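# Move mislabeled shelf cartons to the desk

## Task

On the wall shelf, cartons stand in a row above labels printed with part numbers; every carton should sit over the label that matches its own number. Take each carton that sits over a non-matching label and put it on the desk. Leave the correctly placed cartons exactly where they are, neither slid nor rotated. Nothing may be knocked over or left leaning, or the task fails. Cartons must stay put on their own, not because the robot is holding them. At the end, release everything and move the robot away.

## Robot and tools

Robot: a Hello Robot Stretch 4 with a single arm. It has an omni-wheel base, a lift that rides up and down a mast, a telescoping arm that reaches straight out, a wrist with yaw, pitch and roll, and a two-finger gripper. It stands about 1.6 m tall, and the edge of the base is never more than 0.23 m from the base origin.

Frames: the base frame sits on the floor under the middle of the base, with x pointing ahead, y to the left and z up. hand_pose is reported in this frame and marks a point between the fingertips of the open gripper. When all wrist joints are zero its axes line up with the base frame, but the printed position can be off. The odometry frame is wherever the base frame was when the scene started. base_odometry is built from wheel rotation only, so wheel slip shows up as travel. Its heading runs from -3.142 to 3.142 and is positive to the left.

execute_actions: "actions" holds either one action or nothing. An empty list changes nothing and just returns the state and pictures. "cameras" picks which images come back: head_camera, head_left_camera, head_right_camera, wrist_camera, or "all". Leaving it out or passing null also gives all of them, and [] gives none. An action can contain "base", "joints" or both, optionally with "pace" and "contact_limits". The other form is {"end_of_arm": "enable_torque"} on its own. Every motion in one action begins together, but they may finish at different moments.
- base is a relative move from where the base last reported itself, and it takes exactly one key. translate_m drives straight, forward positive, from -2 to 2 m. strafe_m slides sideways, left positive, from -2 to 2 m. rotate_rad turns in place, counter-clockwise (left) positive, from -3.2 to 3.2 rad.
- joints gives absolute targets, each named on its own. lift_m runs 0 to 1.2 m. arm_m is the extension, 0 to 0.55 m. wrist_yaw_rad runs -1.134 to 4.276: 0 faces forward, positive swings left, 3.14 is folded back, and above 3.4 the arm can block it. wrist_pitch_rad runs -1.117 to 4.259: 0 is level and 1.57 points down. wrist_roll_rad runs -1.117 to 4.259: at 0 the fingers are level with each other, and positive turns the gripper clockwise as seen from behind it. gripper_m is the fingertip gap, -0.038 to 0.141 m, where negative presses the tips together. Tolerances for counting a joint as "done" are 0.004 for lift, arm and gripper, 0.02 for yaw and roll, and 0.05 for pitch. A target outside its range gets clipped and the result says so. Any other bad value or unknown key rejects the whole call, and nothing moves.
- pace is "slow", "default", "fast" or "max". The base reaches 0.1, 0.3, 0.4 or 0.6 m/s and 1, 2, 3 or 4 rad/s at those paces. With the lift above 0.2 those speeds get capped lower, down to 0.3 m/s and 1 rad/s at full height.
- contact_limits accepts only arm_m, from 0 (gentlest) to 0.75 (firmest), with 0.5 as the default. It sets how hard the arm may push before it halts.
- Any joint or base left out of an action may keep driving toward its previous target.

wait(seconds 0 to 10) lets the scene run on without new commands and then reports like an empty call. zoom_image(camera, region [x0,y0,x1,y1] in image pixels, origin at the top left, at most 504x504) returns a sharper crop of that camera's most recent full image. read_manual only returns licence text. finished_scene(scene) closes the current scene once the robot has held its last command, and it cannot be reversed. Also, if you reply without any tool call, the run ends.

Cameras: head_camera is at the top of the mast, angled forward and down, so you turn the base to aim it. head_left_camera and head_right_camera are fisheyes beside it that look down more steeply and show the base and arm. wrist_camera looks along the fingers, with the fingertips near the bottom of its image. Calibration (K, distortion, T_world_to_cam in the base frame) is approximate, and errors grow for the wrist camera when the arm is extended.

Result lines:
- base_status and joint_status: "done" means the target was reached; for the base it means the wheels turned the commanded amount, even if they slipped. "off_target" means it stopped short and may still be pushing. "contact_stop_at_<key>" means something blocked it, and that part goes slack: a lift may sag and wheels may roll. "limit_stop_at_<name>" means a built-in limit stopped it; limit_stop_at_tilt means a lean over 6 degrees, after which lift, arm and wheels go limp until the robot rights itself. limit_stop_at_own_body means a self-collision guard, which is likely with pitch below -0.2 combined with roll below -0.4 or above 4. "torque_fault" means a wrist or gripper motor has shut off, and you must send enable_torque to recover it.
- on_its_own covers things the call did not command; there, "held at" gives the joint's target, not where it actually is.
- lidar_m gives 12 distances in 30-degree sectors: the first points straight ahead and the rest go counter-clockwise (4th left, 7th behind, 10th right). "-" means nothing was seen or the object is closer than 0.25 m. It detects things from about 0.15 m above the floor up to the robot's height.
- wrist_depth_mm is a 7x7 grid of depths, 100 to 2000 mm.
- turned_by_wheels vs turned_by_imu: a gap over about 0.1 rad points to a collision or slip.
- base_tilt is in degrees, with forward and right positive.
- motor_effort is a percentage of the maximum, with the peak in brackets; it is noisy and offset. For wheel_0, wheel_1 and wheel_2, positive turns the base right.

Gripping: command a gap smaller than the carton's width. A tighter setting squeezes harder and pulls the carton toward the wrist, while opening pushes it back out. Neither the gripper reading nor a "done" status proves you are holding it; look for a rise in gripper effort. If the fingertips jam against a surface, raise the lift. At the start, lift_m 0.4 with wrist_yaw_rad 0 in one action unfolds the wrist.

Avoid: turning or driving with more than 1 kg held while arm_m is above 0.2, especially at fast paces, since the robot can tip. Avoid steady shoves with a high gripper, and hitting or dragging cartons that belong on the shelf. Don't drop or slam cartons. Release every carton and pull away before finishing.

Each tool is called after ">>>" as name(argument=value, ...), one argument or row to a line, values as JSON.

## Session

>>> execute_actions(
  actions=[],
)

Scene clock: 0.00 s.
base_odometry: x=+0.000 y=+0.000 heading=+0.000 (m, m, rad; odometry frame)
turned_by_wheels: +0.000 (rad since the last result)
turned_by_imu: +0.000 (rad since the last result)
base_tilt: forward=-0.3 right=+1.5 (deg)
lidar_m: 1.11 1.15 1.42 1.58 1.61 2.01 2.80 2.60 1.90 1.74 1.75 2.12
base_status: not commanded
joint_positions: lift_m=+0.155 arm_m=+0.001 wrist_yaw_rad=+3.080 wrist_pitch_rad=-0.009 wrist_roll_rad=-0.020 gripper_m=+0.057
joint_status: not commanded
motor_effort: lift_m=+18 arm_m=+0 wrist_yaw_rad=+0 wrist_pitch_rad=-9 wrist_roll_rad=+0 gripper_m=-2 wheel_0=+0 wheel_1=-1 wheel_2=+0 (%)
hand_pose: x=-0.1105 y=+0.1051 z=+0.3362 quat_wxyz=(+0.031, +0.004, -0.010, +0.999) (m; base frame)
wrist_depth_mm: - 137 - - - - - / - 128 229 - - - - / - 126 182 - - - - / 111 138 293 - - - - / 213 - - - 1921 1863 1708 / 1229 1366 216 1138 931 946 976 / 809 891 842 105 820 732 732
pictures: head_camera, head_left_camera, head_right_camera, wrist_camera
camera_calibration (this result's frames):
wrist_camera: T_world_to_cam=[[0.0522242, 0.994732, -0.0882104, -0.0587875], [-0.000713827, -0.0882937, -0.996094, 0.401552], [-0.998635, 0.0520832, -0.003901, 0.109874], [0, 0, 0, 1]] pos_world=[0.113081, 0.0882098, 0.395227]
Images, in order (width x height): head_camera 420x560, head_left_camera 420x672, head_right_camera 420x672, wrist_camera 616x392.

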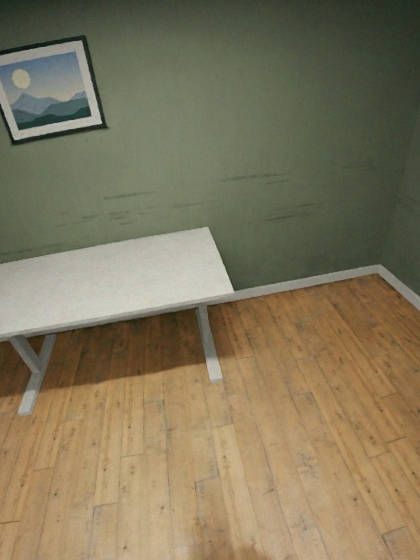

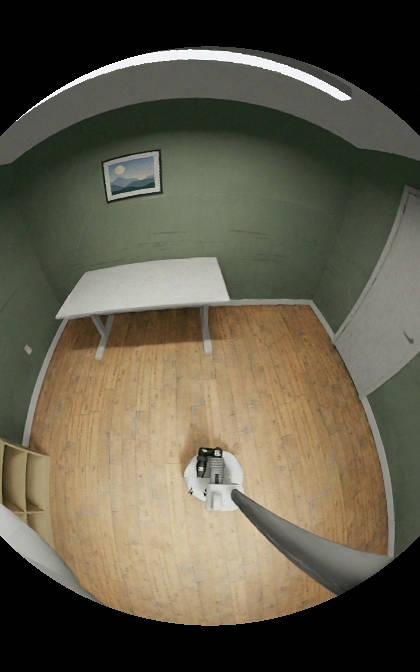

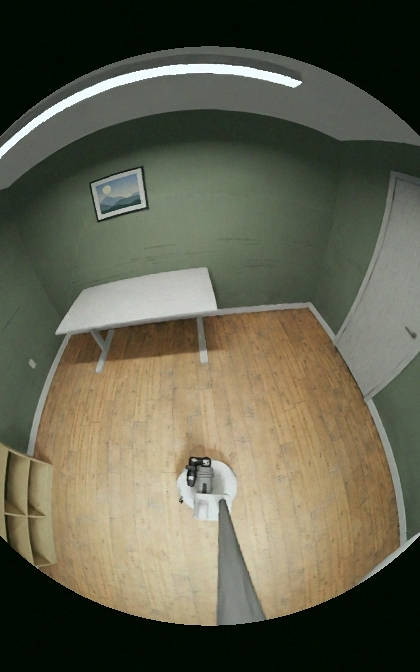

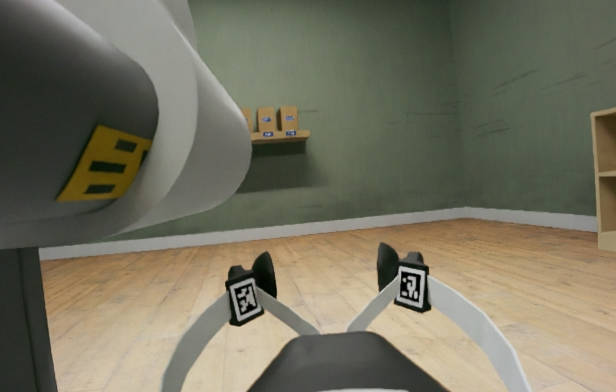

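>>> execute_actions(
  actions=[
    {"base":{"rotate_rad":-3.0},"joints":{"lift_m":0.7,"wrist_yaw_rad":0,"gripper_m":0.141,"wrist_roll_rad":0,"wrist_pitch_rad":0},"pace":"fast"},
  ],
  cameras=["wrist_camera","head_camera"],
)

>>> execute_actions(
  actions=[
    {"base":{"translate_m":1.5},"pace":"max"},
  ],
  cameras=["wrist_camera","head_camera"],
)

Scene clock: 5.07 s.
base_odometry: x=+0.000 y=+0.000 heading=-3.000 (m, m, rad; odometry frame)
turned_by_wheels: -3.000 (rad since the last result)
turned_by_imu: -2.996 (rad since the last result)
base_tilt: forward=-0.3 right=+1.6 (deg)
lidar_m: 2.56 2.57 1.84 1.75 1.81 2.05 1.12 1.18 1.60 1.58 1.62 2.74
base_status: done
joint_positions: lift_m=+0.700 arm_m=+0.001 wrist_yaw_rad=+0.001 wrist_pitch_rad=+0.002 wrist_roll_rad=+0.000 gripper_m=+0.141
joint_status: all done
motor_effort: lift_m=+21(24) arm_m=+0(0) wrist_yaw_rad=-1(6) wrist_pitch_rad=-9(7) wrist_roll_rad=+1(1) gripper_m=+1(4) wheel_0=+0(4) wheel_1=-1(12) wheel_2=-1(6) (%)
hand_pose: x=+0.4606 y=-0.0872 z=+0.8773 quat_wxyz=(+1.000, +0.000, +0.001, +0.000) (m; base frame)
wrist_depth_mm: - - - - - - - / - - - - - - - / - - - - - - - / - - - - - - - / - - - - - - - / - - - - - - - / - - - 105 1863 1661 1661
pictures: head_camera, wrist_camera
camera_calibration (this result's frames):
wrist_camera: T_world_to_cam=[[0.00899832, -0.994135, -0.107773, 0.0140133], [-0.0161869, 0.107619, -0.99406, 0.94641], [0.999828, 0.0106894, -0.0151236, -0.221901], [0, 0, 0, 1]] pos_world=[0.237057, -0.0855483, 0.938943]
Images, in order (width x height): head_camera 420x560, wrist_camera 616x392.

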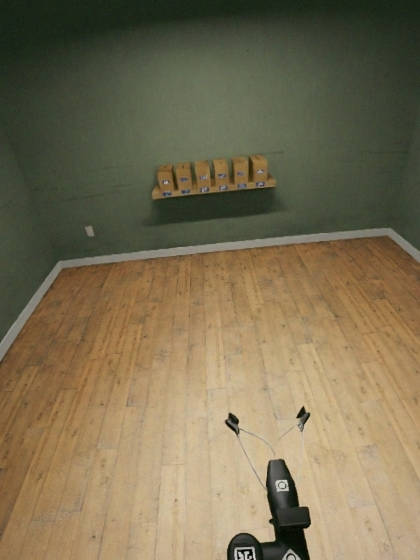

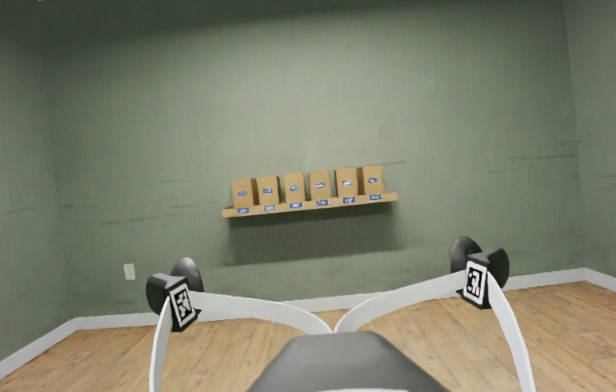

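Scene clock: 9.90 s.
base_odometry: x=-1.485 y=-0.212 heading=-3.000 (m, m, rad; odometry frame)
turned_by_wheels: +0.000 (rad since the last result)
turned_by_imu: -0.007 (rad since the last result)
base_tilt: forward=-0.1 right=+1.5 (deg)
lidar_m: 1.04 1.07 1.82 1.76 1.84 2.51 3.49 2.74 1.62 1.58 1.94 1.13
base_status: done
joint_positions: lift_m=+0.700 arm_m=+0.001 wrist_yaw_rad=+0.000 wrist_pitch_rad=+0.002 wrist_roll_rad=+0.000 gripper_m=+0.141
joint_status: not commanded
motor_effort: lift_m=+18(20) arm_m=+0(0) wrist_yaw_rad=+1(3) wrist_pitch_rad=-9(9) wrist_roll_rad=+1(1) gripper_m=+2(1) wheel_0=-1(5) wheel_1=-1(5) wheel_2=+1(13) (%)
hand_pose: x=+0.4605 y=-0.0874 z=+0.8775 quat_wxyz=(+1.000, +0.000, +0.001, +0.000) (m; base frame)
wrist_depth_mm: 1078 1078 1060 1078 1060 1098 1078 / 1098 1118 1098 1078 1098 1078 1078 / 1118 1098 1098 1078 1098 1060 1098 / 1078 854 854 842 842 891 1098 / 1098 842 854 854 842 831 1118 / 1118 1118 1118 1118 1098 1098 1138 / 1138 1160 1118 105 1138 1138 1118
pictures: head_camera, wrist_camera
camera_calibration (this result's frames):
wrist_camera: T_world_to_cam=[[0.00847813, -0.994139, -0.107774, 0.0141282], [-0.0161772, 0.107627, -0.99406, 0.946638], [0.999833, 0.0101712, -0.0151699, -0.221858], [0, 0, 0, 1]] pos_world=[0.237015, -0.085582, 0.939172]
Images, in order (width x height): head_camera 420x560, wrist_camera 616x392.

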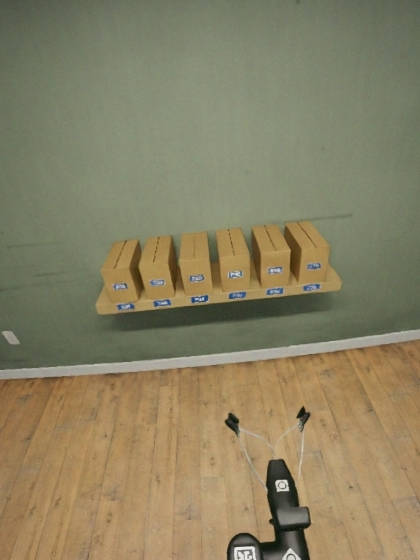

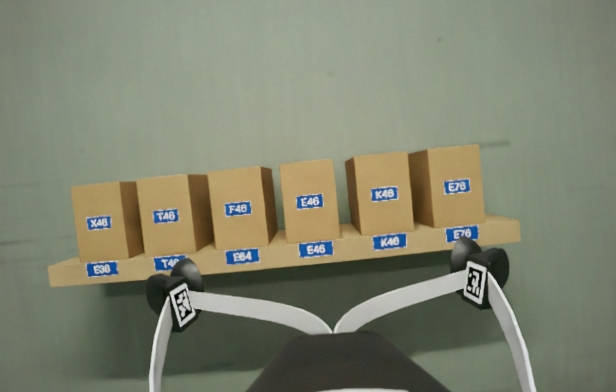

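>>> zoom_image(
  camera="wrist_camera",
  region=[60,170,290,290],
)

>>> zoom_image(
  camera="wrist_camera",
  region=[280,150,510,270],
)

Region (60, 170, 290, 290) of wrist_camera's 616x392 image, scaled by 2.191; it fills the top 263 rows of this view, and the rest is white.

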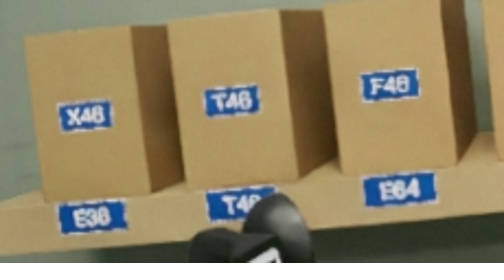

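Region (280, 150, 510, 270) of wrist_camera's 616x392 image, scaled by 2.191; it fills the top 263 rows of this view, and the rest is white.

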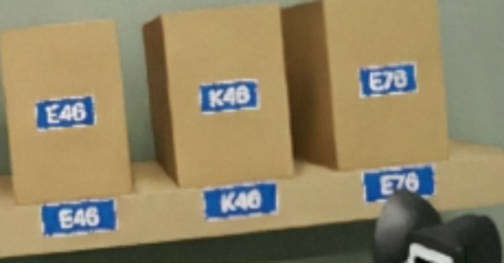

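>>> execute_actions(
  actions=[
    {"base":{"strafe_m":0.206},"joints":{"lift_m":0.72}},
  ],
  cameras=[],
)

>>> execute_actions(
  actions=[
    {"base":{"translate_m":0.24},"joints":{"arm_m":0.2}},
  ],
  cameras=["wrist_camera","head_camera"],
)

Scene clock: 17.53 s.
base_odometry: x=-1.456 y=-0.416 heading=-3.000 (m, m, rad; odometry frame)
turned_by_wheels: +0.000 (rad since the last result)
turned_by_imu: +0.000 (rad since the last result)
base_tilt: forward=-0.2 right=+1.6 (deg)
lidar_m: 1.02 1.09 1.67 1.55 1.62 2.23 3.48 2.78 1.86 1.80 1.91 1.10
base_status: done
joint_positions: lift_m=+0.720 arm_m=+0.001 wrist_yaw_rad=+0.000 wrist_pitch_rad=+0.002 wrist_roll_rad=+0.000 gripper_m=+0.141
joint_status: all done
motor_effort: lift_m=+21(23) arm_m=+0(0) wrist_yaw_rad=+0(0) wrist_pitch_rad=-10(10) wrist_roll_rad=+1(1) gripper_m=+4(0) wheel_0=+0(9) wheel_1=+0(8) wheel_2=+0(0) (%)
hand_pose: x=+0.4605 y=-0.0874 z=+0.8972 quat_wxyz=(+1.000, +0.000, +0.001, +0.000) (m; base frame)
wrist_depth_mm: 1078 1060 1078 1078 1078 1078 1060 / 1060 1060 1060 1060 1060 1060 1060 / 1098 1098 1118 1060 1098 1078 1078 / 1098 1118 831 842 842 842 831 / 1118 1118 831 842 842 831 1118 / 1118 1098 1078 1098 1098 1118 1098 / 1098 1118 1138 105 1118 1138 1118
pictures: none
No camera images: the call's "cameras" was empty. Leave "cameras" out to get every camera's image.

Scene clock: 19.77 s.
base_odometry: x=-1.694 y=-0.450 heading=-3.000 (m, m, rad; odometry frame)
turned_by_wheels: +0.000 (rad since the last result)
turned_by_imu: -0.001 (rad since the last result)
base_tilt: forward=-0.3 right=+1.5 (deg)
lidar_m: 0.80 0.81 1.47 1.59 1.63 2.20 3.77 3.05 1.84 1.88 1.57 0.84
base_status: done
joint_positions: lift_m=+0.720 arm_m=+0.199 wrist_yaw_rad=+0.000 wrist_pitch_rad=+0.002 wrist_roll_rad=+0.000 gripper_m=+0.141
joint_status: all done
motor_effort: lift_m=+21(21) arm_m=+5(7) wrist_yaw_rad=-1(0) wrist_pitch_rad=-9(10) wrist_roll_rad=+1(1) gripper_m=+1(0) wheel_0=+2(0) wheel_1=+1(5) wheel_2=+1(9) (%)
hand_pose: x=+0.6585 y=-0.0874 z=+0.8973 quat_wxyz=(+1.000, +0.000, +0.001, +0.000) (m; base frame)
wrist_depth_mm: 640 634 634 640 627 627 634 / 640 634 640 640 640 640 647 / 640 640 647 640 640 640 455 / 392 404 394 394 394 389 415 / 394 397 397 397 392 394 430 / 399 397 397 402 397 387 392 / 394 399 397 105 392 394 661
pictures: head_camera, wrist_camera
camera_calibration (this result's frames):
wrist_camera: T_world_to_cam=[[0.00845232, -0.994136, -0.107802, 0.0146131], [-0.0160967, 0.107656, -0.994058, 0.969448], [0.999835, 0.0101373, -0.0150924, -0.419611], [0, 0, 0, 1]] pos_world=[0.435023, -0.085586, 0.958929]
Images, in order (width x height): head_camera 420x560, wrist_camera 616x392.

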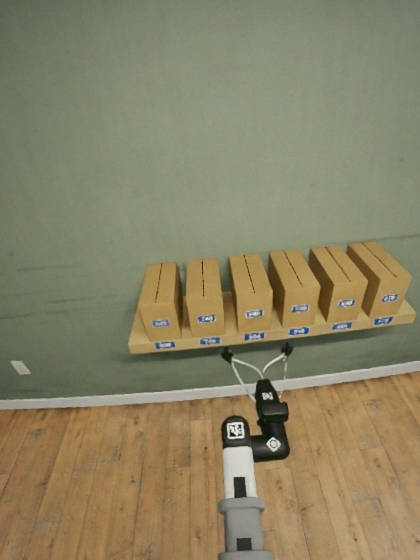

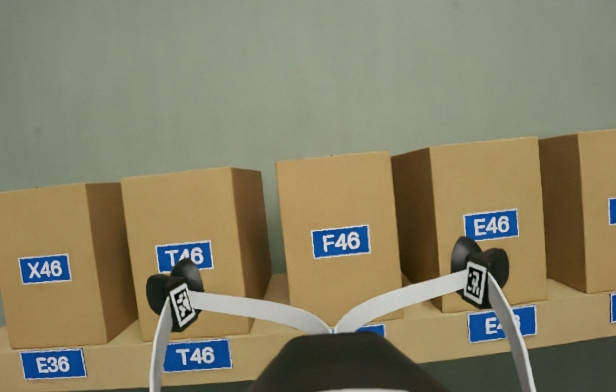

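>>> execute_actions(
  actions=[
    {"base":{"strafe_m":-0.012},"joints":{"arm_m":0.32}},
  ],
  cameras=["wrist_camera"],
)

Scene clock: 22.70 s.
base_odometry: x=-1.695 y=-0.438 heading=-3.000 (m, m, rad; odometry frame)
turned_by_wheels: +0.000 (rad since the last result)
turned_by_imu: +0.000 (rad since the last result)
base_tilt: forward=-0.3 right=+1.6 (deg)
lidar_m: 0.79 0.83 1.48 1.60 1.66 2.24 3.76 3.06 1.84 1.85 1.58 0.86
base_status: done
joint_positions: lift_m=+0.720 arm_m=+0.319 wrist_yaw_rad=+0.000 wrist_pitch_rad=+0.002 wrist_roll_rad=+0.000 gripper_m=+0.141
joint_status: all done
motor_effort: lift_m=+21(21) arm_m=+5(6) wrist_yaw_rad=+1(2) wrist_pitch_rad=-9(9) wrist_roll_rad=+1(2) gripper_m=+3(0) wheel_0=+1(8) wheel_1=-2(7) wheel_2=+0(0) (%)
hand_pose: x=+0.7785 y=-0.0874 z=+0.8973 quat_wxyz=(+1.000, +0.000, +0.001, +0.000) (m; base frame)
wrist_depth_mm: 517 517 517 517 517 521 521 / 525 521 521 525 521 521 517 / 525 521 517 521 521 272 267 / 271 272 310 271 272 270 271 / 276 273 330 273 272 272 274 / 277 276 273 276 274 274 274 / 279 278 310 105 279 277 276
pictures: wrist_camera
camera_calibration (this result's frames):
wrist_camera: T_world_to_cam=[[0.00840315, -0.994137, -0.107802, 0.0136231], [-0.0160769, 0.107657, -0.994058, 0.97137], [0.999835, 0.0100863, -0.015078, -0.539602], [0, 0, 0, 1]] pos_world=[0.555015, -0.0855894, 0.95893]
Images, in order (width x height): wrist_camera 616x392.

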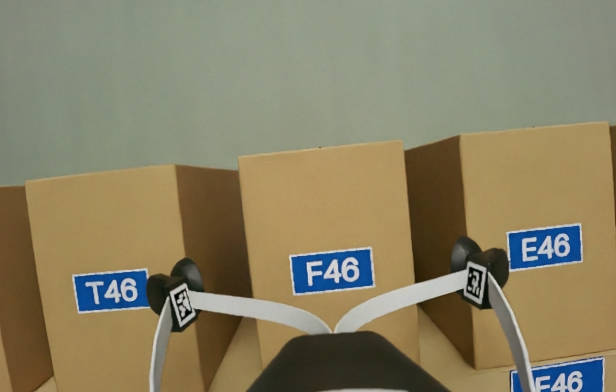

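>>> execute_actions(
  actions=[
    {"joints":{"arm_m":0.365,"gripper_m":0.132},"contact_limits":{"arm_m":0.1},"pace":"slow"},
  ],
  cameras=["wrist_camera"],
)

Scene clock: 26.63 s.
base_odometry: x=-1.695 y=-0.438 heading=-3.000 (m, m, rad; odometry frame)
turned_by_wheels: +0.000 (rad since the last result)
turned_by_imu: +0.000 (rad since the last result)
base_tilt: forward=-0.3 right=+1.5 (deg)
lidar_m: 0.79 0.82 1.49 1.60 1.65 2.24 3.75 3.05 1.83 1.85 1.57 0.85
base_status: not commanded
joint_positions: lift_m=+0.720 arm_m=+0.364 wrist_yaw_rad=+0.000 wrist_pitch_rad=+0.002 wrist_roll_rad=+0.000 gripper_m=+0.132
joint_status: all done
motor_effort: lift_m=+21(21) arm_m=+5(7) wrist_yaw_rad=-1(1) wrist_pitch_rad=-9(9) wrist_roll_rad=+1(1) gripper_m=+1(1) wheel_0=+1(1) wheel_1=-2(2) wheel_2=+0(0) (%)
contact_limits: arm_m 0.1
hand_pose: x=+0.8235 y=-0.0874 z=+0.8973 quat_wxyz=(+1.000, +0.000, +0.001, +0.000) (m; base frame)
wrist_depth_mm: 469 473 473 473 469 473 469 / 477 477 477 473 473 473 473 / 477 477 480 477 357 246 224 / 226 226 285 226 225 234 225 / 228 229 270 228 229 225 227 / 230 229 213 228 228 228 228 / 231 231 291 105 231 256 230
pictures: wrist_camera
camera_calibration (this result's frames):
wrist_camera: T_world_to_cam=[[0.00840336, -0.994137, -0.107802, 0.0132452], [-0.0160768, 0.107657, -0.994058, 0.972092], [0.999835, 0.0100865, -0.0150778, -0.584558], [0, 0, 0, 1]] pos_world=[0.599978, -0.0855894, 0.95893]
Images, in order (width x height): wrist_camera 616x392.

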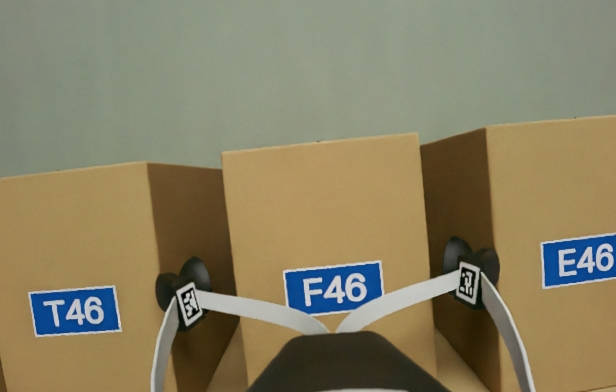

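>>> execute_actions(
  actions=[
    {"base":{"strafe_m":-0.002},"joints":{"arm_m":0.39},"contact_limits":{"arm_m":0.1},"pace":"slow"},
  ],
  cameras=["wrist_camera"],
)

Scene clock: 30.73 s.
base_odometry: x=-1.696 y=-0.436 heading=-3.000 (m, m, rad; odometry frame)
turned_by_wheels: +0.000 (rad since the last result)
turned_by_imu: +0.000 (rad since the last result)
base_tilt: forward=-0.2 right=+1.5 (deg)
lidar_m: 0.79 0.84 1.46 1.60 1.64 2.25 3.74 3.06 1.85 1.85 1.56 0.85
base_status: done
joint_positions: lift_m=+0.720 arm_m=+0.389 wrist_yaw_rad=+0.000 wrist_pitch_rad=+0.002 wrist_roll_rad=+0.000 gripper_m=+0.132
joint_status: all done
motor_effort: lift_m=+21(21) arm_m=+5(6) wrist_yaw_rad=+0(3) wrist_pitch_rad=-9(9) wrist_roll_rad=+1(1) gripper_m=-2(1) wheel_0=+0(3) wheel_1=-1(6) wheel_2=+0(2) (%)
contact_limits: arm_m 0.1
hand_pose: x=+0.8485 y=-0.0874 z=+0.8973 quat_wxyz=(+1.000, +0.000, +0.001, +0.000) (m; base frame)
wrist_depth_mm: 445 442 449 449 449 445 445 / 452 455 449 452 452 449 449 / 455 452 449 200 200 240 198 / 202 208 202 202 202 229 199 / 203 204 204 202 203 208 201 / 204 205 203 203 203 202 203 / 206 205 255 105 204 251 205
pictures: wrist_camera
camera_calibration (this result's frames):
wrist_camera: T_world_to_cam=[[0.00840312, -0.994137, -0.107802, 0.0130351], [-0.0160768, 0.107657, -0.994058, 0.972494], [0.999835, 0.0100863, -0.0150779, -0.609562], [0, 0, 0, 1]] pos_world=[0.624987, -0.0855894, 0.95893]
Images, in order (width x height): wrist_camera 616x392.

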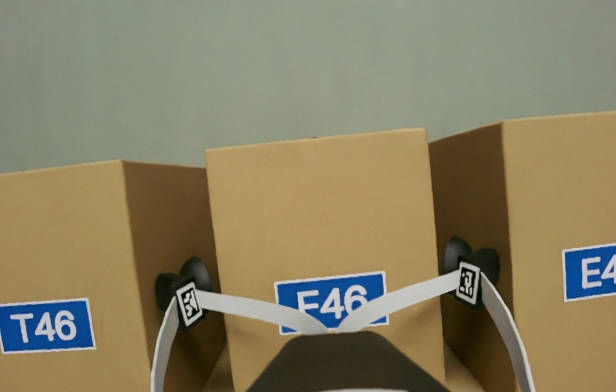

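Well centred.

>>> execute_actions(
  actions=[
    {"joints":{"arm_m":0.403},"contact_limits":{"arm_m":0.1},"pace":"slow"},
  ],
  cameras=[],
)

>>> execute_actions(
  actions=[
    {"joints":{"gripper_m":0.06}},
  ],
  cameras=["wrist_camera"],
)

>>> execute_actions(
  actions=[
    {"joints":{"lift_m":0.75},"pace":"slow"},
  ],
  cameras=["wrist_camera"],
)

>>> execute_actions(
  actions=[
    {"joints":{"arm_m":0.03}},
  ],
  cameras=["wrist_camera","head_camera"],
)

Scene clock: 34.27 s.
base_odometry: x=-1.696 y=-0.436 heading=-3.000 (m, m, rad; odometry frame)
turned_by_wheels: +0.000 (rad since the last result)
turned_by_imu: +0.000 (rad since the last result)
base_tilt: forward=-0.2 right=+1.4 (deg)
lidar_m: 0.80 0.85 1.49 1.61 1.65 2.23 3.76 3.05 1.82 1.87 1.57 0.83
base_status: not commanded
joint_positions: lift_m=+0.720 arm_m=+0.402 wrist_yaw_rad=+0.000 wrist_pitch_rad=+0.002 wrist_roll_rad=+0.000 gripper_m=+0.132
joint_status: all done
motor_effort: lift_m=+21(21) arm_m=+6(4) wrist_yaw_rad=+1(1) wrist_pitch_rad=-9(9) wrist_roll_rad=+1(1) gripper_m=-1(1) wheel_0=+0(0) wheel_1=-1(1) wheel_2=+0(0) (%)
contact_limits: arm_m 0.1
hand_pose: x=+0.8615 y=-0.0874 z=+0.8973 quat_wxyz=(+1.000, +0.000, +0.001, +0.000) (m; base frame)
wrist_depth_mm: 436 433 436 436 430 433 433 / 439 436 442 439 436 433 433 / 442 442 436 188 187 238 186 / 188 210 190 189 188 229 187 / 189 202 190 190 189 208 188 / 190 191 191 189 190 193 189 / 192 193 255 105 191 230 191
pictures: none
No camera images: the call's "cameras" was empty. Leave "cameras" out to get every camera's image.

Scene clock: 35.93 s.
base_odometry: x=-1.696 y=-0.436 heading=-3.000 (m, m, rad; odometry frame)
turned_by_wheels: +0.000 (rad since the last result)
turned_by_imu: +0.000 (rad since the last result)
base_tilt: forward=-0.2 right=+1.4 (deg)
lidar_m: 0.79 0.82 1.48 1.60 1.66 2.25 3.75 3.07 1.81 1.87 1.59 0.86
base_status: not commanded
joint_positions: lift_m=+0.720 arm_m=+0.402 wrist_yaw_rad=+0.000 wrist_pitch_rad=+0.002 wrist_roll_rad=+0.000 gripper_m=+0.060
joint_status: all done
motor_effort: lift_m=+21(21) arm_m=+5(5) wrist_yaw_rad=-1(1) wrist_pitch_rad=-9(10) wrist_roll_rad=+1(1) gripper_m=-18(18) wheel_0=+0(0) wheel_1=-1(1) wheel_2=+0(0) (%)
hand_pose: x=+0.8615 y=-0.0874 z=+0.8973 quat_wxyz=(+1.000, +0.000, +0.001, +0.000) (m; base frame)
wrist_depth_mm: 436 433 436 433 433 433 436 / 439 439 436 436 433 436 433 / 442 439 439 173 172 223 185 / 188 210 174 174 173 213 187 / 190 203 175 175 174 202 189 / 190 190 176 175 175 176 189 / 192 192 178 105 176 226 -
pictures: wrist_camera
camera_calibration (this result's frames):
wrist_camera: T_world_to_cam=[[0.00834906, -0.994137, -0.107802, 0.0129571], [-0.0161779, 0.107658, -0.994056, 0.97276], [0.999834, 0.0100434, -0.0151842, -0.622481], [0, 0, 0, 1]] pos_world=[0.638007, -0.0855921, 0.958923]
Images, in order (width x height): wrist_camera 616x392.

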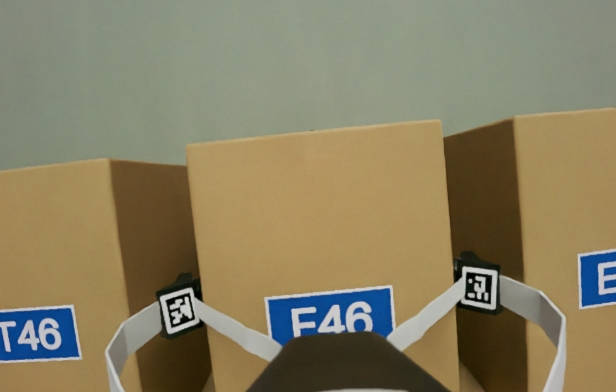

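Scene clock: 37.00 s.
base_odometry: x=-1.696 y=-0.436 heading=-3.000 (m, m, rad; odometry frame)
turned_by_wheels: +0.000 (rad since the last result)
turned_by_imu: +0.000 (rad since the last result)
base_tilt: forward=-0.5 right=+1.6 (deg)
lidar_m: 0.80 0.83 1.48 1.61 1.64 2.24 3.73 3.06 1.83 1.87 1.57 0.84
base_status: not commanded
joint_positions: lift_m=+0.750 arm_m=+0.402 wrist_yaw_rad=+0.000 wrist_pitch_rad=+0.004 wrist_roll_rad=+0.000 gripper_m=+0.060
joint_status: all done
motor_effort: lift_m=+22(22) arm_m=+5(5) wrist_yaw_rad=+1(1) wrist_pitch_rad=-15(15) wrist_roll_rad=+0(1) gripper_m=-21(20) wheel_0=+0(0) wheel_1=-1(1) wheel_2=+0(0) (%)
hand_pose: x=+0.8615 y=-0.0874 z=+0.9267 quat_wxyz=(+1.000, +0.000, +0.002, +0.000) (m; base frame)
wrist_depth_mm: 433 433 433 436 433 439 436 / 433 439 439 439 433 436 439 / 439 439 439 175 174 439 445 / 442 445 176 176 175 214 187 / 189 203 176 175 175 202 188 / 190 190 176 175 176 175 188 / 192 194 176 105 175 213 -
pictures: wrist_camera
camera_calibration (this result's frames):
wrist_camera: T_world_to_cam=[[0.00815313, -0.994137, -0.107818, 0.0163087], [-0.0179851, 0.107658, -0.994025, 1.00351], [0.999805, 0.0100435, -0.0170019, -0.620324], [0, 0, 0, 1]] pos_world=[0.638118, -0.0855921, 0.988721]
Images, in order (width x height): wrist_camera 616x392.

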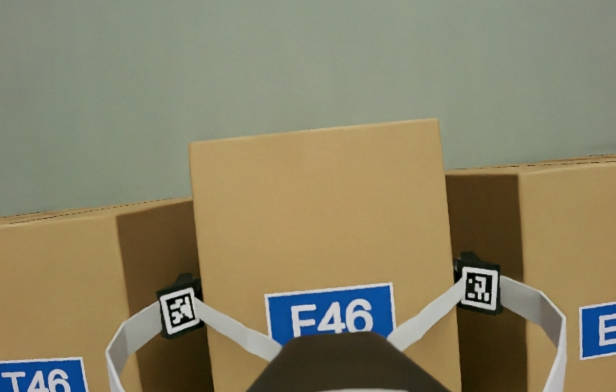

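Scene clock: 39.20 s.
base_odometry: x=-1.696 y=-0.436 heading=-3.000 (m, m, rad; odometry frame)
turned_by_wheels: +0.000 (rad since the last result)
turned_by_imu: +0.000 (rad since the last result)
base_tilt: forward=-0.2 right=+1.5 (deg)
lidar_m: 0.42 0.83 1.46 1.60 1.64 2.25 3.76 3.05 1.83 1.88 1.56 0.45
base_status: not commanded
joint_positions: lift_m=+0.750 arm_m=+0.031 wrist_yaw_rad=+0.000 wrist_pitch_rad=+0.005 wrist_roll_rad=+0.000 gripper_m=+0.060
joint_status: all done
motor_effort: lift_m=+22(22) arm_m=-5(6) wrist_yaw_rad=+0(1) wrist_pitch_rad=-15(16) wrist_roll_rad=+1(1) gripper_m=-21(17) wheel_0=+0(0) wheel_1=-1(1) wheel_2=+0(0) (%)
hand_pose: x=+0.4903 y=-0.0874 z=+0.9266 quat_wxyz=(+1.000, +0.000, +0.002, +0.000) (m; base frame)
wrist_depth_mm: 788 798 809 798 788 798 809 / 809 820 809 809 798 809 809 / 809 831 820 175 175 820 820 / 831 820 176 176 175 559 564 / 820 564 177 176 175 564 564 / 831 569 177 175 175 175 564 / 842 854 176 105 175 820 854
pictures: head_camera, wrist_camera
camera_calibration (this result's frames):
wrist_camera: T_world_to_cam=[[0.00809061, -0.994137, -0.10782, 0.019351], [-0.01832, 0.107658, -0.994019, 0.996893], [0.999799, 0.0100175, -0.0173415, -0.248817], [0, 0, 0, 1]] pos_world=[0.266874, -0.0855938, 0.988702]
Images, in order (width x height): head_camera 420x560, wrist_camera 616x392.

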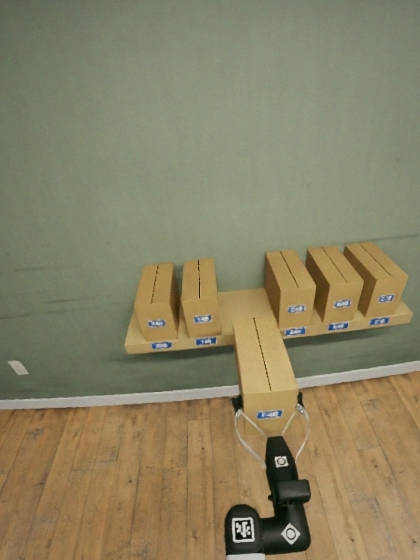

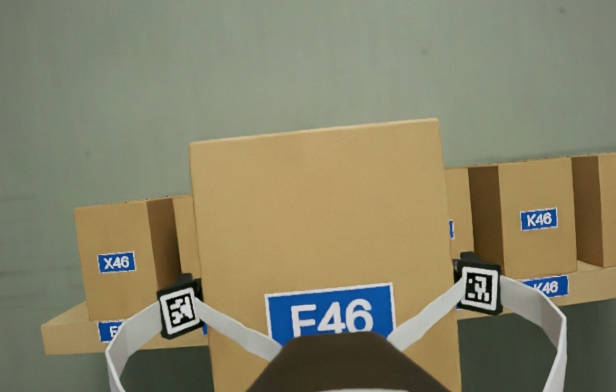

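>>> zoom_image(
  camera="head_camera",
  region=[270,280,420,350],
)

Region (270, 280, 420, 350) of head_camera's 420x560 image, scaled by 3.360, with more detail than that image has; it fills the top 235 rows of this view, and the rest is white.

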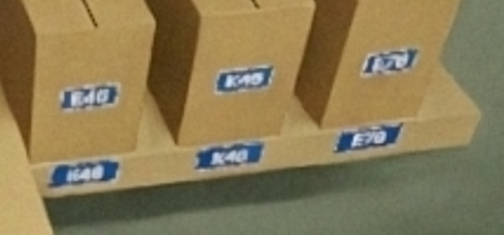

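>>> execute_actions(
  actions=[
    {"base":{"rotate_rad":-2.87},"joints":{"gripper_m":0.04,"lift_m":0.78}},
  ],
  cameras=[],
)

>>> execute_actions(
  actions=[
    {"base":{"translate_m":2.0},"pace":"max"},
  ],
  cameras=["head_camera"],
)

Scene clock: 46.50 s.
base_odometry: x=-1.696 y=-0.436 heading=+0.413 (m, m, rad; odometry frame)
turned_by_wheels: -2.870 (rad since the last result)
turned_by_imu: -2.866 (rad since the last result)
base_tilt: forward=-0.2 right=+1.5 (deg)
lidar_m: 0.41 2.08 1.85 2.11 0.98 0.81 0.82 1.22 1.61 1.59 1.79 0.43
base_status: done
joint_positions: lift_m=+0.780 arm_m=+0.031 wrist_yaw_rad=+0.000 wrist_pitch_rad=+0.004 wrist_roll_rad=+0.000 gripper_m=+0.040
joint_status: all done
motor_effort: lift_m=+20(21) arm_m=-5(5) wrist_yaw_rad=+3(0) wrist_pitch_rad=-16(15) wrist_roll_rad=+1(1) gripper_m=-22(25) wheel_0=+1(10) wheel_1=+0(8) wheel_2=-1(8) (%)
hand_pose: x=+0.4903 y=-0.0874 z=+0.9567 quat_wxyz=(+1.000, +0.000, +0.002, +0.000) (m; base frame)
wrist_depth_mm: - - - - - - - / - - - - - - - / - - - 169 168 - - / - - 169 169 168 - - / - - 170 169 169 - - / - - 170 169 169 169 - / - - 171 105 130 1863 1863
pictures: none
No camera images: the call's "cameras" was empty. Leave "cameras" out to get every camera's image.

Scene clock: 52.67 s.
base_odometry: x=+0.136 y=+0.367 heading=+0.413 (m, m, rad; odometry frame)
turned_by_wheels: +0.000 (rad since the last result)
turned_by_imu: -0.008 (rad since the last result)
base_tilt: forward=-0.2 right=+1.4 (deg)
lidar_m: 0.42 1.05 1.67 1.27 1.49 3.04 3.03 2.41 2.07 2.04 2.06 0.42
base_status: done
joint_positions: lift_m=+0.780 arm_m=+0.031 wrist_yaw_rad=+0.000 wrist_pitch_rad=+0.004 wrist_roll_rad=+0.000 gripper_m=+0.040
joint_status: not commanded
motor_effort: lift_m=+20(20) arm_m=-5(5) wrist_yaw_rad=+2(2) wrist_pitch_rad=-15(15) wrist_roll_rad=+1(1) gripper_m=-23(20) wheel_0=+1(9) wheel_1=-1(6) wheel_2=+2(11) (%)
hand_pose: x=+0.4902 y=-0.0874 z=+0.9567 quat_wxyz=(+1.000, +0.000, +0.002, +0.000) (m; base frame)
wrist_depth_mm: 1756 1708 1576 1499 1366 1281 1229 / 1756 1708 1537 1499 1397 1308 1229 / 1808 1708 1499 168 167 1308 1308 / 1756 1808 169 169 168 1336 1308 / 1808 1756 170 169 168 1098 1060 / 1008 878 170 169 169 168 603 / 1863 1229 171 105 130 1366 1098
pictures: head_camera
Images, in order (width x height): head_camera 420x560.

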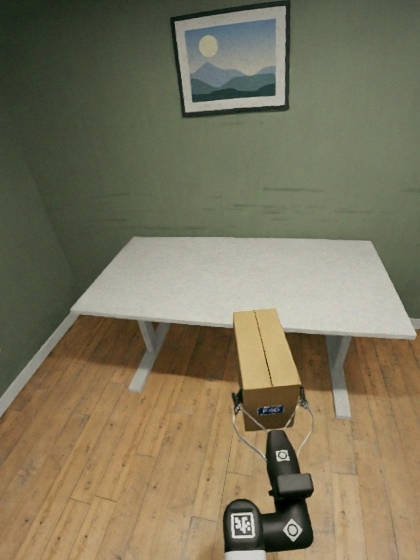

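>>> execute_actions(
  actions=[
    {"base":{"translate_m":0.27},"joints":{"arm_m":0.5}},
  ],
  cameras=["head_camera"],
)

>>> execute_actions(
  actions=[
    {"joints":{"lift_m":0.70}},
  ],
  cameras=[],
)

Scene clock: 56.90 s.
base_odometry: x=+0.383 y=+0.476 heading=+0.413 (m, m, rad; odometry frame)
turned_by_wheels: +0.000 (rad since the last result)
turned_by_imu: -0.001 (rad since the last result)
base_tilt: forward=-0.2 right=+1.4 (deg)
lidar_m: 0.65 0.75 1.61 1.31 1.39 3.06 3.30 2.52 2.10 2.06 0.80 0.65
base_status: done
joint_positions: lift_m=+0.780 arm_m=+0.499 wrist_yaw_rad=+0.000 wrist_pitch_rad=+0.004 wrist_roll_rad=+0.000 gripper_m=+0.040
joint_status: all done
motor_effort: lift_m=+20(20) arm_m=+5(4) wrist_yaw_rad=+1(3) wrist_pitch_rad=-14(15) wrist_roll_rad=+1(1) gripper_m=-23(23) wheel_0=+1(4) wheel_1=+1(5) wheel_2=+0(8) (%)
hand_pose: x=+0.9585 y=-0.0874 z=+0.9567 quat_wxyz=(+1.000, +0.000, +0.002, +0.000) (m; base frame)
wrist_depth_mm: 904 842 788 741 691 661 634 / 917 854 788 750 699 676 634 / 917 866 768 168 167 668 640 / 946 854 169 168 169 661 640 / 946 878 170 170 168 661 654 / 960 866 170 169 169 169 603 / 676 591 171 105 130 504 517
pictures: head_camera
Images, in order (width x height): head_camera 420x560.

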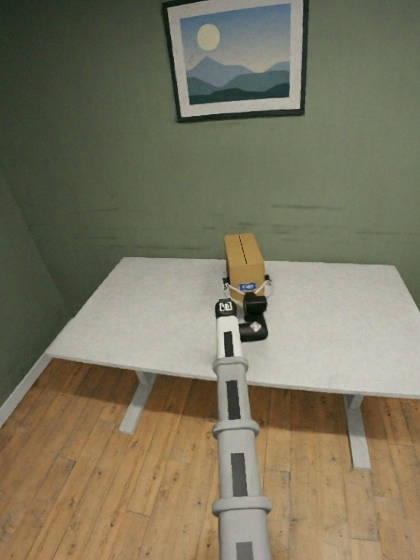

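Scene clock: 58.23 s.
base_odometry: x=+0.383 y=+0.476 heading=+0.413 (m, m, rad; odometry frame)
turned_by_wheels: +0.000 (rad since the last result)
turned_by_imu: +0.000 (rad since the last result)
base_tilt: forward=-0.3 right=+1.6 (deg)
lidar_m: 0.65 0.74 1.62 1.30 1.38 3.06 3.30 2.52 2.08 2.07 0.77 0.66
base_status: not commanded
joint_positions: lift_m=+0.700 arm_m=+0.499 wrist_yaw_rad=+0.000 wrist_pitch_rad=+0.004 wrist_roll_rad=+0.000 gripper_m=+0.040
joint_status: all done
motor_effort: lift_m=+15(20) arm_m=+5(5) wrist_yaw_rad=-1(2) wrist_pitch_rad=-15(15) wrist_roll_rad=+1(1) gripper_m=-25(20) wheel_0=+1(1) wheel_1=+1(1) wheel_2=+0(0) (%)
hand_pose: x=+0.9585 y=-0.0874 z=+0.8772 quat_wxyz=(+1.000, +0.000, +0.002, +0.000) (m; base frame)
wrist_depth_mm: 891 831 788 732 691 654 634 / 904 842 798 732 707 661 627 / 931 866 768 169 168 661 634 / 946 854 170 168 168 676 654 / 946 891 170 169 169 676 647 / 732 621 171 170 169 169 427 / 480 427 171 105 130 366 370
pictures: none
No camera images: the call's "cameras" was empty. Leave "cameras" out to get every camera's image.

>>> execute_actions(
  actions=[
    {"joints":{"lift_m":0.655},"pace":"slow"},
  ],
  cameras=[],
)

Scene clock: 60.97 s.
base_odometry: x=+0.383 y=+0.476 heading=+0.413 (m, m, rad; odometry frame)
turned_by_wheels: +0.000 (rad since the last result)
turned_by_imu: +0.000 (rad since the last result)
base_tilt: forward=-0.2 right=+1.5 (deg)
lidar_m: 0.65 0.75 1.61 1.30 1.40 3.04 3.30 2.50 2.09 2.04 0.80 0.65
base_status: not commanded
joint_positions: lift_m=+0.655 arm_m=+0.499 wrist_yaw_rad=+0.000 wrist_pitch_rad=+0.004 wrist_roll_rad=+0.000 gripper_m=+0.040
joint_status: all done
motor_effort: lift_m=+14(14) arm_m=+5(5) wrist_yaw_rad=+3(0) wrist_pitch_rad=-15(15) wrist_roll_rad=+1(1) gripper_m=-21(26) wheel_0=+1(1) wheel_1=+1(1) wheel_2=+0(0) (%)
hand_pose: x=+0.9585 y=-0.0874 z=+0.8322 quat_wxyz=(+1.000, +0.000, +0.002, +0.000) (m; base frame)
wrist_depth_mm: 891 842 778 732 691 654 627 / 891 854 778 741 699 668 627 / 931 854 788 168 167 661 640 / 946 866 169 169 167 676 640 / 960 878 170 169 169 661 603 / 580 500 170 169 169 169 334 / 382 336 171 105 130 287 293
pictures: none
No camera images: the call's "cameras" was empty. Leave "cameras" out to get every camera's image.

>>> execute_actions(
  actions=[
    {"joints":{"lift_m":0.645},"pace":"slow"},
  ],
  cameras=[],
)

Scene clock: 62.73 s.
base_odometry: x=+0.383 y=+0.476 heading=+0.413 (m, m, rad; odometry frame)
turned_by_wheels: +0.000 (rad since the last result)
turned_by_imu: +0.000 (rad since the last result)
base_tilt: forward=-0.3 right=+1.6 (deg)
lidar_m: 0.65 0.75 1.61 1.30 1.39 3.04 3.30 2.48 2.07 2.07 0.80 0.65
base_status: not commanded
joint_positions: lift_m=+0.645 arm_m=+0.499 wrist_yaw_rad=+0.000 wrist_pitch_rad=-0.001 wrist_roll_rad=+0.000 gripper_m=+0.040
joint_status: all done
motor_effort: lift_m=+13(14) arm_m=+5(5) wrist_yaw_rad=+0(0) wrist_pitch_rad=+0(15) wrist_roll_rad=+1(2) gripper_m=-23(23) wheel_0=+1(1) wheel_1=+1(1) wheel_2=+0(0) (%)
hand_pose: x=+0.9585 y=-0.0874 z=+0.8239 quat_wxyz=(+1.000, +0.000, +0.000, +0.000) (m; base frame)
wrist_depth_mm: 904 854 778 741 707 661 621 / 917 854 798 750 691 661 627 / 931 854 168 167 167 661 634 / 946 878 168 168 167 676 640 / 960 866 170 169 168 574 591 / 554 480 170 170 169 169 325 / 370 327 172 105 130 277 286
pictures: none
No camera images: the call's "cameras" was empty. Leave "cameras" out to get every camera's image.

>>> execute_actions(
  actions=[
    {"joints":{"gripper_m":0.141,"lift_m":0.649}},
  ],
  cameras=[],
)

>>> execute_actions(
  actions=[
    {"joints":{"arm_m":0.005},"pace":"fast"},
  ],
  cameras=["head_camera"],
)

>>> execute_actions(
  actions=[
    {"base":{"rotate_rad":-2.92},"joints":{"lift_m":0.72},"pace":"fast"},
  ],
  cameras=[],
)

>>> execute_actions(
  actions=[
    {"base":{"translate_m":2.0},"pace":"max"},
  ],
  cameras=[],
)

>>> execute_actions(
  actions=[
    {"base":{"rotate_rad":-0.482},"joints":{"lift_m":0.76}},
  ],
  cameras=["head_camera","wrist_camera"],
)

Scene clock: 71.00 s.
base_odometry: x=+0.383 y=+0.476 heading=+0.413 (m, m, rad; odometry frame)
turned_by_wheels: +0.000 (rad since the last result)
turned_by_imu: -0.001 (rad since the last result)
base_tilt: forward=-0.3 right=+1.5 (deg)
lidar_m: 0.66 0.75 1.61 1.29 1.39 3.07 3.31 2.49 2.10 2.09 0.78 0.65
base_status: not commanded
joint_positions: lift_m=+0.649 arm_m=+0.499 wrist_yaw_rad=+0.000 wrist_pitch_rad=+0.003 wrist_roll_rad=+0.000 gripper_m=+0.141
joint_status: all done
motor_effort: lift_m=+21(20) arm_m=+5(5) wrist_yaw_rad=+3(2) wrist_pitch_rad=-10(10) wrist_roll_rad=+1(2) gripper_m=-3(25) wheel_0=+1(1) wheel_1=+1(1) wheel_2=+0(0) (%)
hand_pose: x=+0.9585 y=-0.0874 z=+0.8262 quat_wxyz=(+1.000, +0.000, +0.001, +0.000) (m; base frame)
wrist_depth_mm: 904 842 778 732 699 647 627 / 904 866 809 741 699 661 634 / 917 866 788 191 191 668 640 / 917 878 193 192 191 668 647 / 960 854 194 193 193 544 597 / 559 480 195 195 194 351 375 / 373 349 315 105 195 281 285
pictures: none
No camera images: the call's "cameras" was empty. Leave "cameras" out to get every camera's image.

Scene clock: 73.10 s.
base_odometry: x=+0.383 y=+0.476 heading=+0.413 (m, m, rad; odometry frame)
turned_by_wheels: +0.000 (rad since the last result)
turned_by_imu: +0.000 (rad since the last result)
base_tilt: forward=-0.2 right=+1.6 (deg)
lidar_m: 0.64 0.75 1.62 1.31 1.39 3.06 3.30 2.50 2.12 2.05 0.80 0.67
base_status: not commanded
joint_positions: lift_m=+0.649 arm_m=+0.006 wrist_yaw_rad=+0.000 wrist_pitch_rad=+0.003 wrist_roll_rad=+0.000 gripper_m=+0.141
joint_status: all done
motor_effort: lift_m=+21(21) arm_m=-5(5) wrist_yaw_rad=+0(2) wrist_pitch_rad=-9(9) wrist_roll_rad=+1(1) gripper_m=-2(1) wheel_0=+1(1) wheel_1=+1(1) wheel_2=+0(0) (%)
hand_pose: x=+0.4653 y=-0.0874 z=+0.8262 quat_wxyz=(+1.000, +0.000, +0.001, +0.000) (m; base frame)
wrist_depth_mm: 1464 1430 1308 1255 1182 1078 1060 / 1537 1397 1336 1255 1160 1118 1042 / 1576 1430 1308 1281 1182 1098 1078 / 1576 1464 1336 691 1205 1118 1078 / 1537 1098 917 699 707 554 603 / 640 517 455 459 410 387 377 / 1661 1008 1397 105 1205 1160 1138
pictures: head_camera
Images, in order (width x height): head_camera 420x560.

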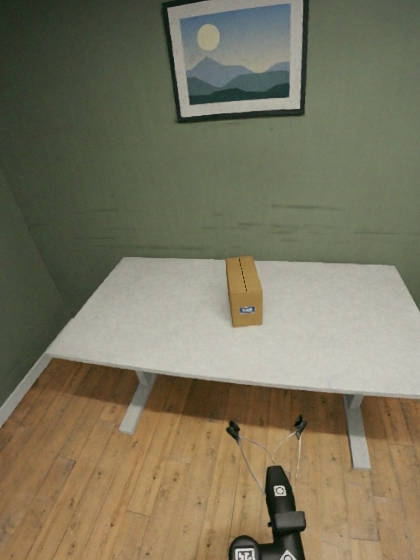

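Scene clock: 75.50 s.
base_odometry: x=+0.383 y=+0.476 heading=-2.507 (m, m, rad; odometry frame)
turned_by_wheels: -2.920 (rad since the last result)
turned_by_imu: -2.916 (rad since the last result)
base_tilt: forward=-0.3 right=+1.6 (deg)
lidar_m: 3.10 2.28 2.08 2.13 0.73 0.65 0.68 0.89 1.60 1.30 1.60 3.01
base_status: done
joint_positions: lift_m=+0.720 arm_m=+0.006 wrist_yaw_rad=+0.000 wrist_pitch_rad=+0.002 wrist_roll_rad=+0.000 gripper_m=+0.141
joint_status: all done
motor_effort: lift_m=+20(24) arm_m=-5(5) wrist_yaw_rad=-4(1) wrist_pitch_rad=-10(10) wrist_roll_rad=+2(1) gripper_m=+3(2) wheel_0=+0(7) wheel_1=-1(11) wheel_2=-2(9) (%)
hand_pose: x=+0.4653 y=-0.0874 z=+0.8973 quat_wxyz=(+1.000, +0.000, +0.001, +0.000) (m; base frame)
wrist_depth_mm: - - - - - - - / 1983 - - - - - - / - - - - - - - / 1983 - - - - - - / 1921 - - - - - - / 1983 - - - - - - / 1921 - - 105 1921 1756 1708
pictures: none
No camera images: the call's "cameras" was empty. Leave "cameras" out to get every camera's image.

Scene clock: 81.50 s.
base_odometry: x=-1.227 y=-0.711 heading=-2.507 (m, m, rad; odometry frame)
turned_by_wheels: +0.000 (rad since the last result)
turned_by_imu: -0.007 (rad since the last result)
base_tilt: forward=-0.3 right=+1.5 (deg)
lidar_m: 1.48 1.37 1.24 1.26 1.69 2.52 3.36 2.23 2.06 2.32 1.29 1.18
base_status: done
joint_positions: lift_m=+0.720 arm_m=+0.006 wrist_yaw_rad=+0.000 wrist_pitch_rad=+0.002 wrist_roll_rad=+0.000 gripper_m=+0.141
joint_status: not commanded
motor_effort: lift_m=+18(20) arm_m=-5(5) wrist_yaw_rad=+2(0) wrist_pitch_rad=-9(9) wrist_roll_rad=+1(1) gripper_m=-4(3) wheel_0=+1(9) wheel_1=-1(6) wheel_2=+2(11) (%)
hand_pose: x=+0.4652 y=-0.0874 z=+0.8975 quat_wxyz=(+1.000, +0.000, +0.001, +0.000) (m; base frame)
wrist_depth_mm: 1255 1499 1537 1308 1182 1078 991 / 1229 1499 1499 1336 1205 1078 991 / 1205 1537 1537 1336 1205 1118 960 / 1182 1499 1576 1336 1229 1118 809 / 1160 1430 1537 1397 1255 842 1008 / 1205 1308 1537 1397 1229 1098 1042 / 1182 1397 1708 105 1255 1160 1078
pictures: none
No camera images: the call's "cameras" was empty. Leave "cameras" out to get every camera's image.

Scene clock: 82.77 s.
base_odometry: x=-1.227 y=-0.710 heading=-2.988 (m, m, rad; odometry frame)
turned_by_wheels: -0.482 (rad since the last result)
turned_by_imu: -0.481 (rad since the last result)
base_tilt: forward=-0.3 right=+1.5 (deg)
lidar_m: 1.19 1.50 1.37 1.25 1.29 1.76 2.88 2.55 2.20 2.06 2.19 1.28
base_status: done
joint_positions: lift_m=+0.760 arm_m=+0.006 wrist_yaw_rad=+0.000 wrist_pitch_rad=+0.002 wrist_roll_rad=+0.000 gripper_m=+0.141
joint_status: all done
motor_effort: lift_m=+21(23) arm_m=-5(5) wrist_yaw_rad=+1(2) wrist_pitch_rad=-10(10) wrist_roll_rad=+1(1) gripper_m=+3(0) wheel_0=+0(6) wheel_1=+2(7) wheel_2=+1(6) (%)
hand_pose: x=+0.4652 y=-0.0874 z=+0.9372 quat_wxyz=(+1.000, +0.000, +0.001, +0.000) (m; base frame)
wrist_depth_mm: 1205 1229 1205 1229 1229 1255 1229 / 1205 1229 1255 1255 1255 1255 1205 / 1255 1229 1229 1255 1308 1255 1255 / 1255 1229 1229 1229 1229 1008 1008 / 1255 1255 1255 976 1008 991 1229 / 1229 1229 1255 1308 1255 1255 1308 / 1229 1281 1281 105 1336 1281 1255
pictures: head_camera, wrist_camera
camera_calibration (this result's frames):
wrist_camera: T_world_to_cam=[[0.00839836, -0.99414, -0.10777, 0.0205375], [-0.016199, 0.107625, -0.99406, 1.0061], [0.999834, 0.0100942, -0.0152002, -0.225632], [0, 0, 0, 1]] pos_world=[0.24172, -0.0855868, 0.998909]
Images, in order (width x height): head_camera 420x560, wrist_camera 616x392.

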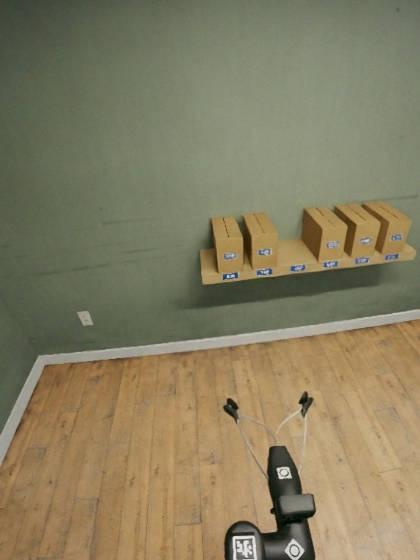

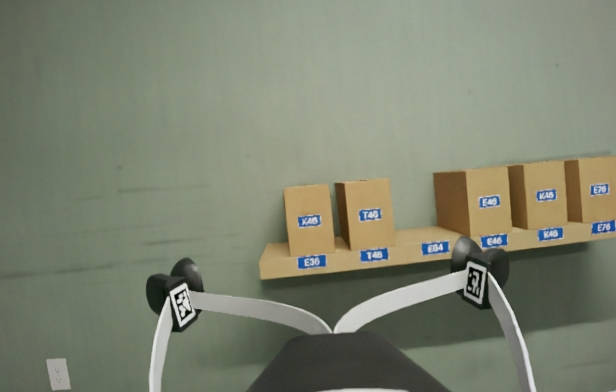

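>>> execute_actions(
  actions=[
    {"base":{"rotate_rad":0.015},"joints":{"lift_m":0.72}},
  ],
  cameras=[],
)

>>> execute_actions(
  actions=[
    {"base":{"strafe_m":0.033}},
  ],
  cameras=[],
)

>>> execute_actions(
  actions=[
    {"base":{"translate_m":0.42},"joints":{"arm_m":0.25}},
  ],
  cameras=["wrist_camera"],
)

Scene clock: 87.40 s.
base_odometry: x=-1.227 y=-0.710 heading=-2.973 (m, m, rad; odometry frame)
turned_by_wheels: +0.015 (rad since the last result)
turned_by_imu: +0.015 (rad since the last result)
base_tilt: forward=-0.2 right=+1.5 (deg)
lidar_m: 1.16 1.51 1.37 1.25 1.30 1.79 3.33 2.61 2.17 2.06 2.19 1.27
base_status: done
joint_positions: lift_m=+0.720 arm_m=+0.006 wrist_yaw_rad=+0.000 wrist_pitch_rad=+0.002 wrist_roll_rad=+0.000 gripper_m=+0.141
joint_status: all done
motor_effort: lift_m=+14(18) arm_m=-4(4) wrist_yaw_rad=+1(1) wrist_pitch_rad=-9(10) wrist_roll_rad=+1(1) gripper_m=-2(2) wheel_0=-1(3) wheel_1=+2(1) wheel_2=+2(1) (%)
hand_pose: x=+0.4652 y=-0.0874 z=+0.8978 quat_wxyz=(+1.000, +0.000, +0.001, +0.000) (m; base frame)
wrist_depth_mm: 1205 1229 1229 1205 1205 1229 1205 / 1182 1229 1229 1205 1229 1255 1205 / 1229 1229 1229 1205 1255 1229 1255 / 1229 1255 1255 1008 1025 991 1008 / 1255 1281 1229 1025 1281 991 1255 / 1281 1255 1229 1255 1255 1308 1281 / 1255 1281 1281 105 1281 1308 1281
pictures: none
No camera images: the call's "cameras" was empty. Leave "cameras" out to get every camera's image.

Scene clock: 88.37 s.
base_odometry: x=-1.221 y=-0.743 heading=-2.973 (m, m, rad; odometry frame)
turned_by_wheels: +0.000 (rad since the last result)
turned_by_imu: +0.000 (rad since the last result)
base_tilt: forward=-0.2 right=+1.5 (deg)
lidar_m: 1.19 1.48 1.33 1.21 1.25 1.74 3.31 2.62 2.21 2.09 2.18 1.25
base_status: done
joint_positions: lift_m=+0.720 arm_m=+0.006 wrist_yaw_rad=+0.000 wrist_pitch_rad=+0.002 wrist_roll_rad=+0.000 gripper_m=+0.141
joint_status: not commanded
motor_effort: lift_m=+14(14) arm_m=-4(4) wrist_yaw_rad=-2(1) wrist_pitch_rad=-9(10) wrist_roll_rad=+1(1) gripper_m=+2(1) wheel_0=+2(5) wheel_1=+0(9) wheel_2=+0(1) (%)
hand_pose: x=+0.4652 y=-0.0874 z=+0.8978 quat_wxyz=(+1.000, +0.000, +0.001, +0.000) (m; base frame)
wrist_depth_mm: 1182 1229 1229 1229 1182 1182 1255 / 1229 1229 1205 1229 1255 1229 1205 / 1255 1229 1255 1229 1281 1229 1229 / 1255 1281 1229 1008 1008 1008 991 / 1255 1255 1229 1281 1281 991 1255 / 1229 1281 1255 1255 1255 1308 1281 / 1281 1281 1281 105 1281 1308 1281
pictures: none
No camera images: the call's "cameras" was empty. Leave "cameras" out to get every camera's image.

Scene clock: 91.23 s.
base_odometry: x=-1.635 y=-0.814 heading=-2.973 (m, m, rad; odometry frame)
turned_by_wheels: +0.000 (rad since the last result)
turned_by_imu: -0.002 (rad since the last result)
base_tilt: forward=-0.2 right=+1.4 (deg)
lidar_m: 0.77 1.06 1.34 1.26 1.28 1.77 3.79 3.07 2.22 2.16 1.15 0.83
base_status: done
joint_positions: lift_m=+0.720 arm_m=+0.249 wrist_yaw_rad=+0.000 wrist_pitch_rad=+0.002 wrist_roll_rad=+0.000 gripper_m=+0.141
joint_status: all done
motor_effort: lift_m=+15(15) arm_m=+5(6) wrist_yaw_rad=+0(2) wrist_pitch_rad=-9(10) wrist_roll_rad=+1(1) gripper_m=-4(1) wheel_0=+1(7) wheel_1=+1(5) wheel_2=+1(10) (%)
hand_pose: x=+0.7086 y=-0.0874 z=+0.8978 quat_wxyz=(+1.000, +0.000, +0.001, +0.000) (m; base frame)
wrist_depth_mm: 554 554 554 554 564 559 559 / 559 564 564 554 564 564 569 / 569 564 564 569 569 314 314 / 564 569 569 312 317 315 315 / 569 564 574 317 317 317 319 / 580 574 410 319 319 320 320 / 580 574 355 105 317 317 315
pictures: wrist_camera
camera_calibration (this result's frames):
wrist_camera: T_world_to_cam=[[0.0084813, -0.994135, -0.107811, 0.0142389], [-0.0160989, 0.107665, -0.994057, 0.970739], [0.999834, 0.0101665, -0.0150913, -0.469617], [0, 0, 0, 1]] pos_world=[0.485046, -0.0855847, 0.959418]
Images, in order (width x height): wrist_camera 616x392.

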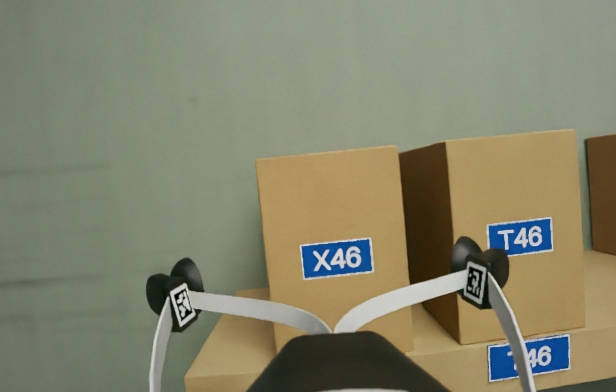

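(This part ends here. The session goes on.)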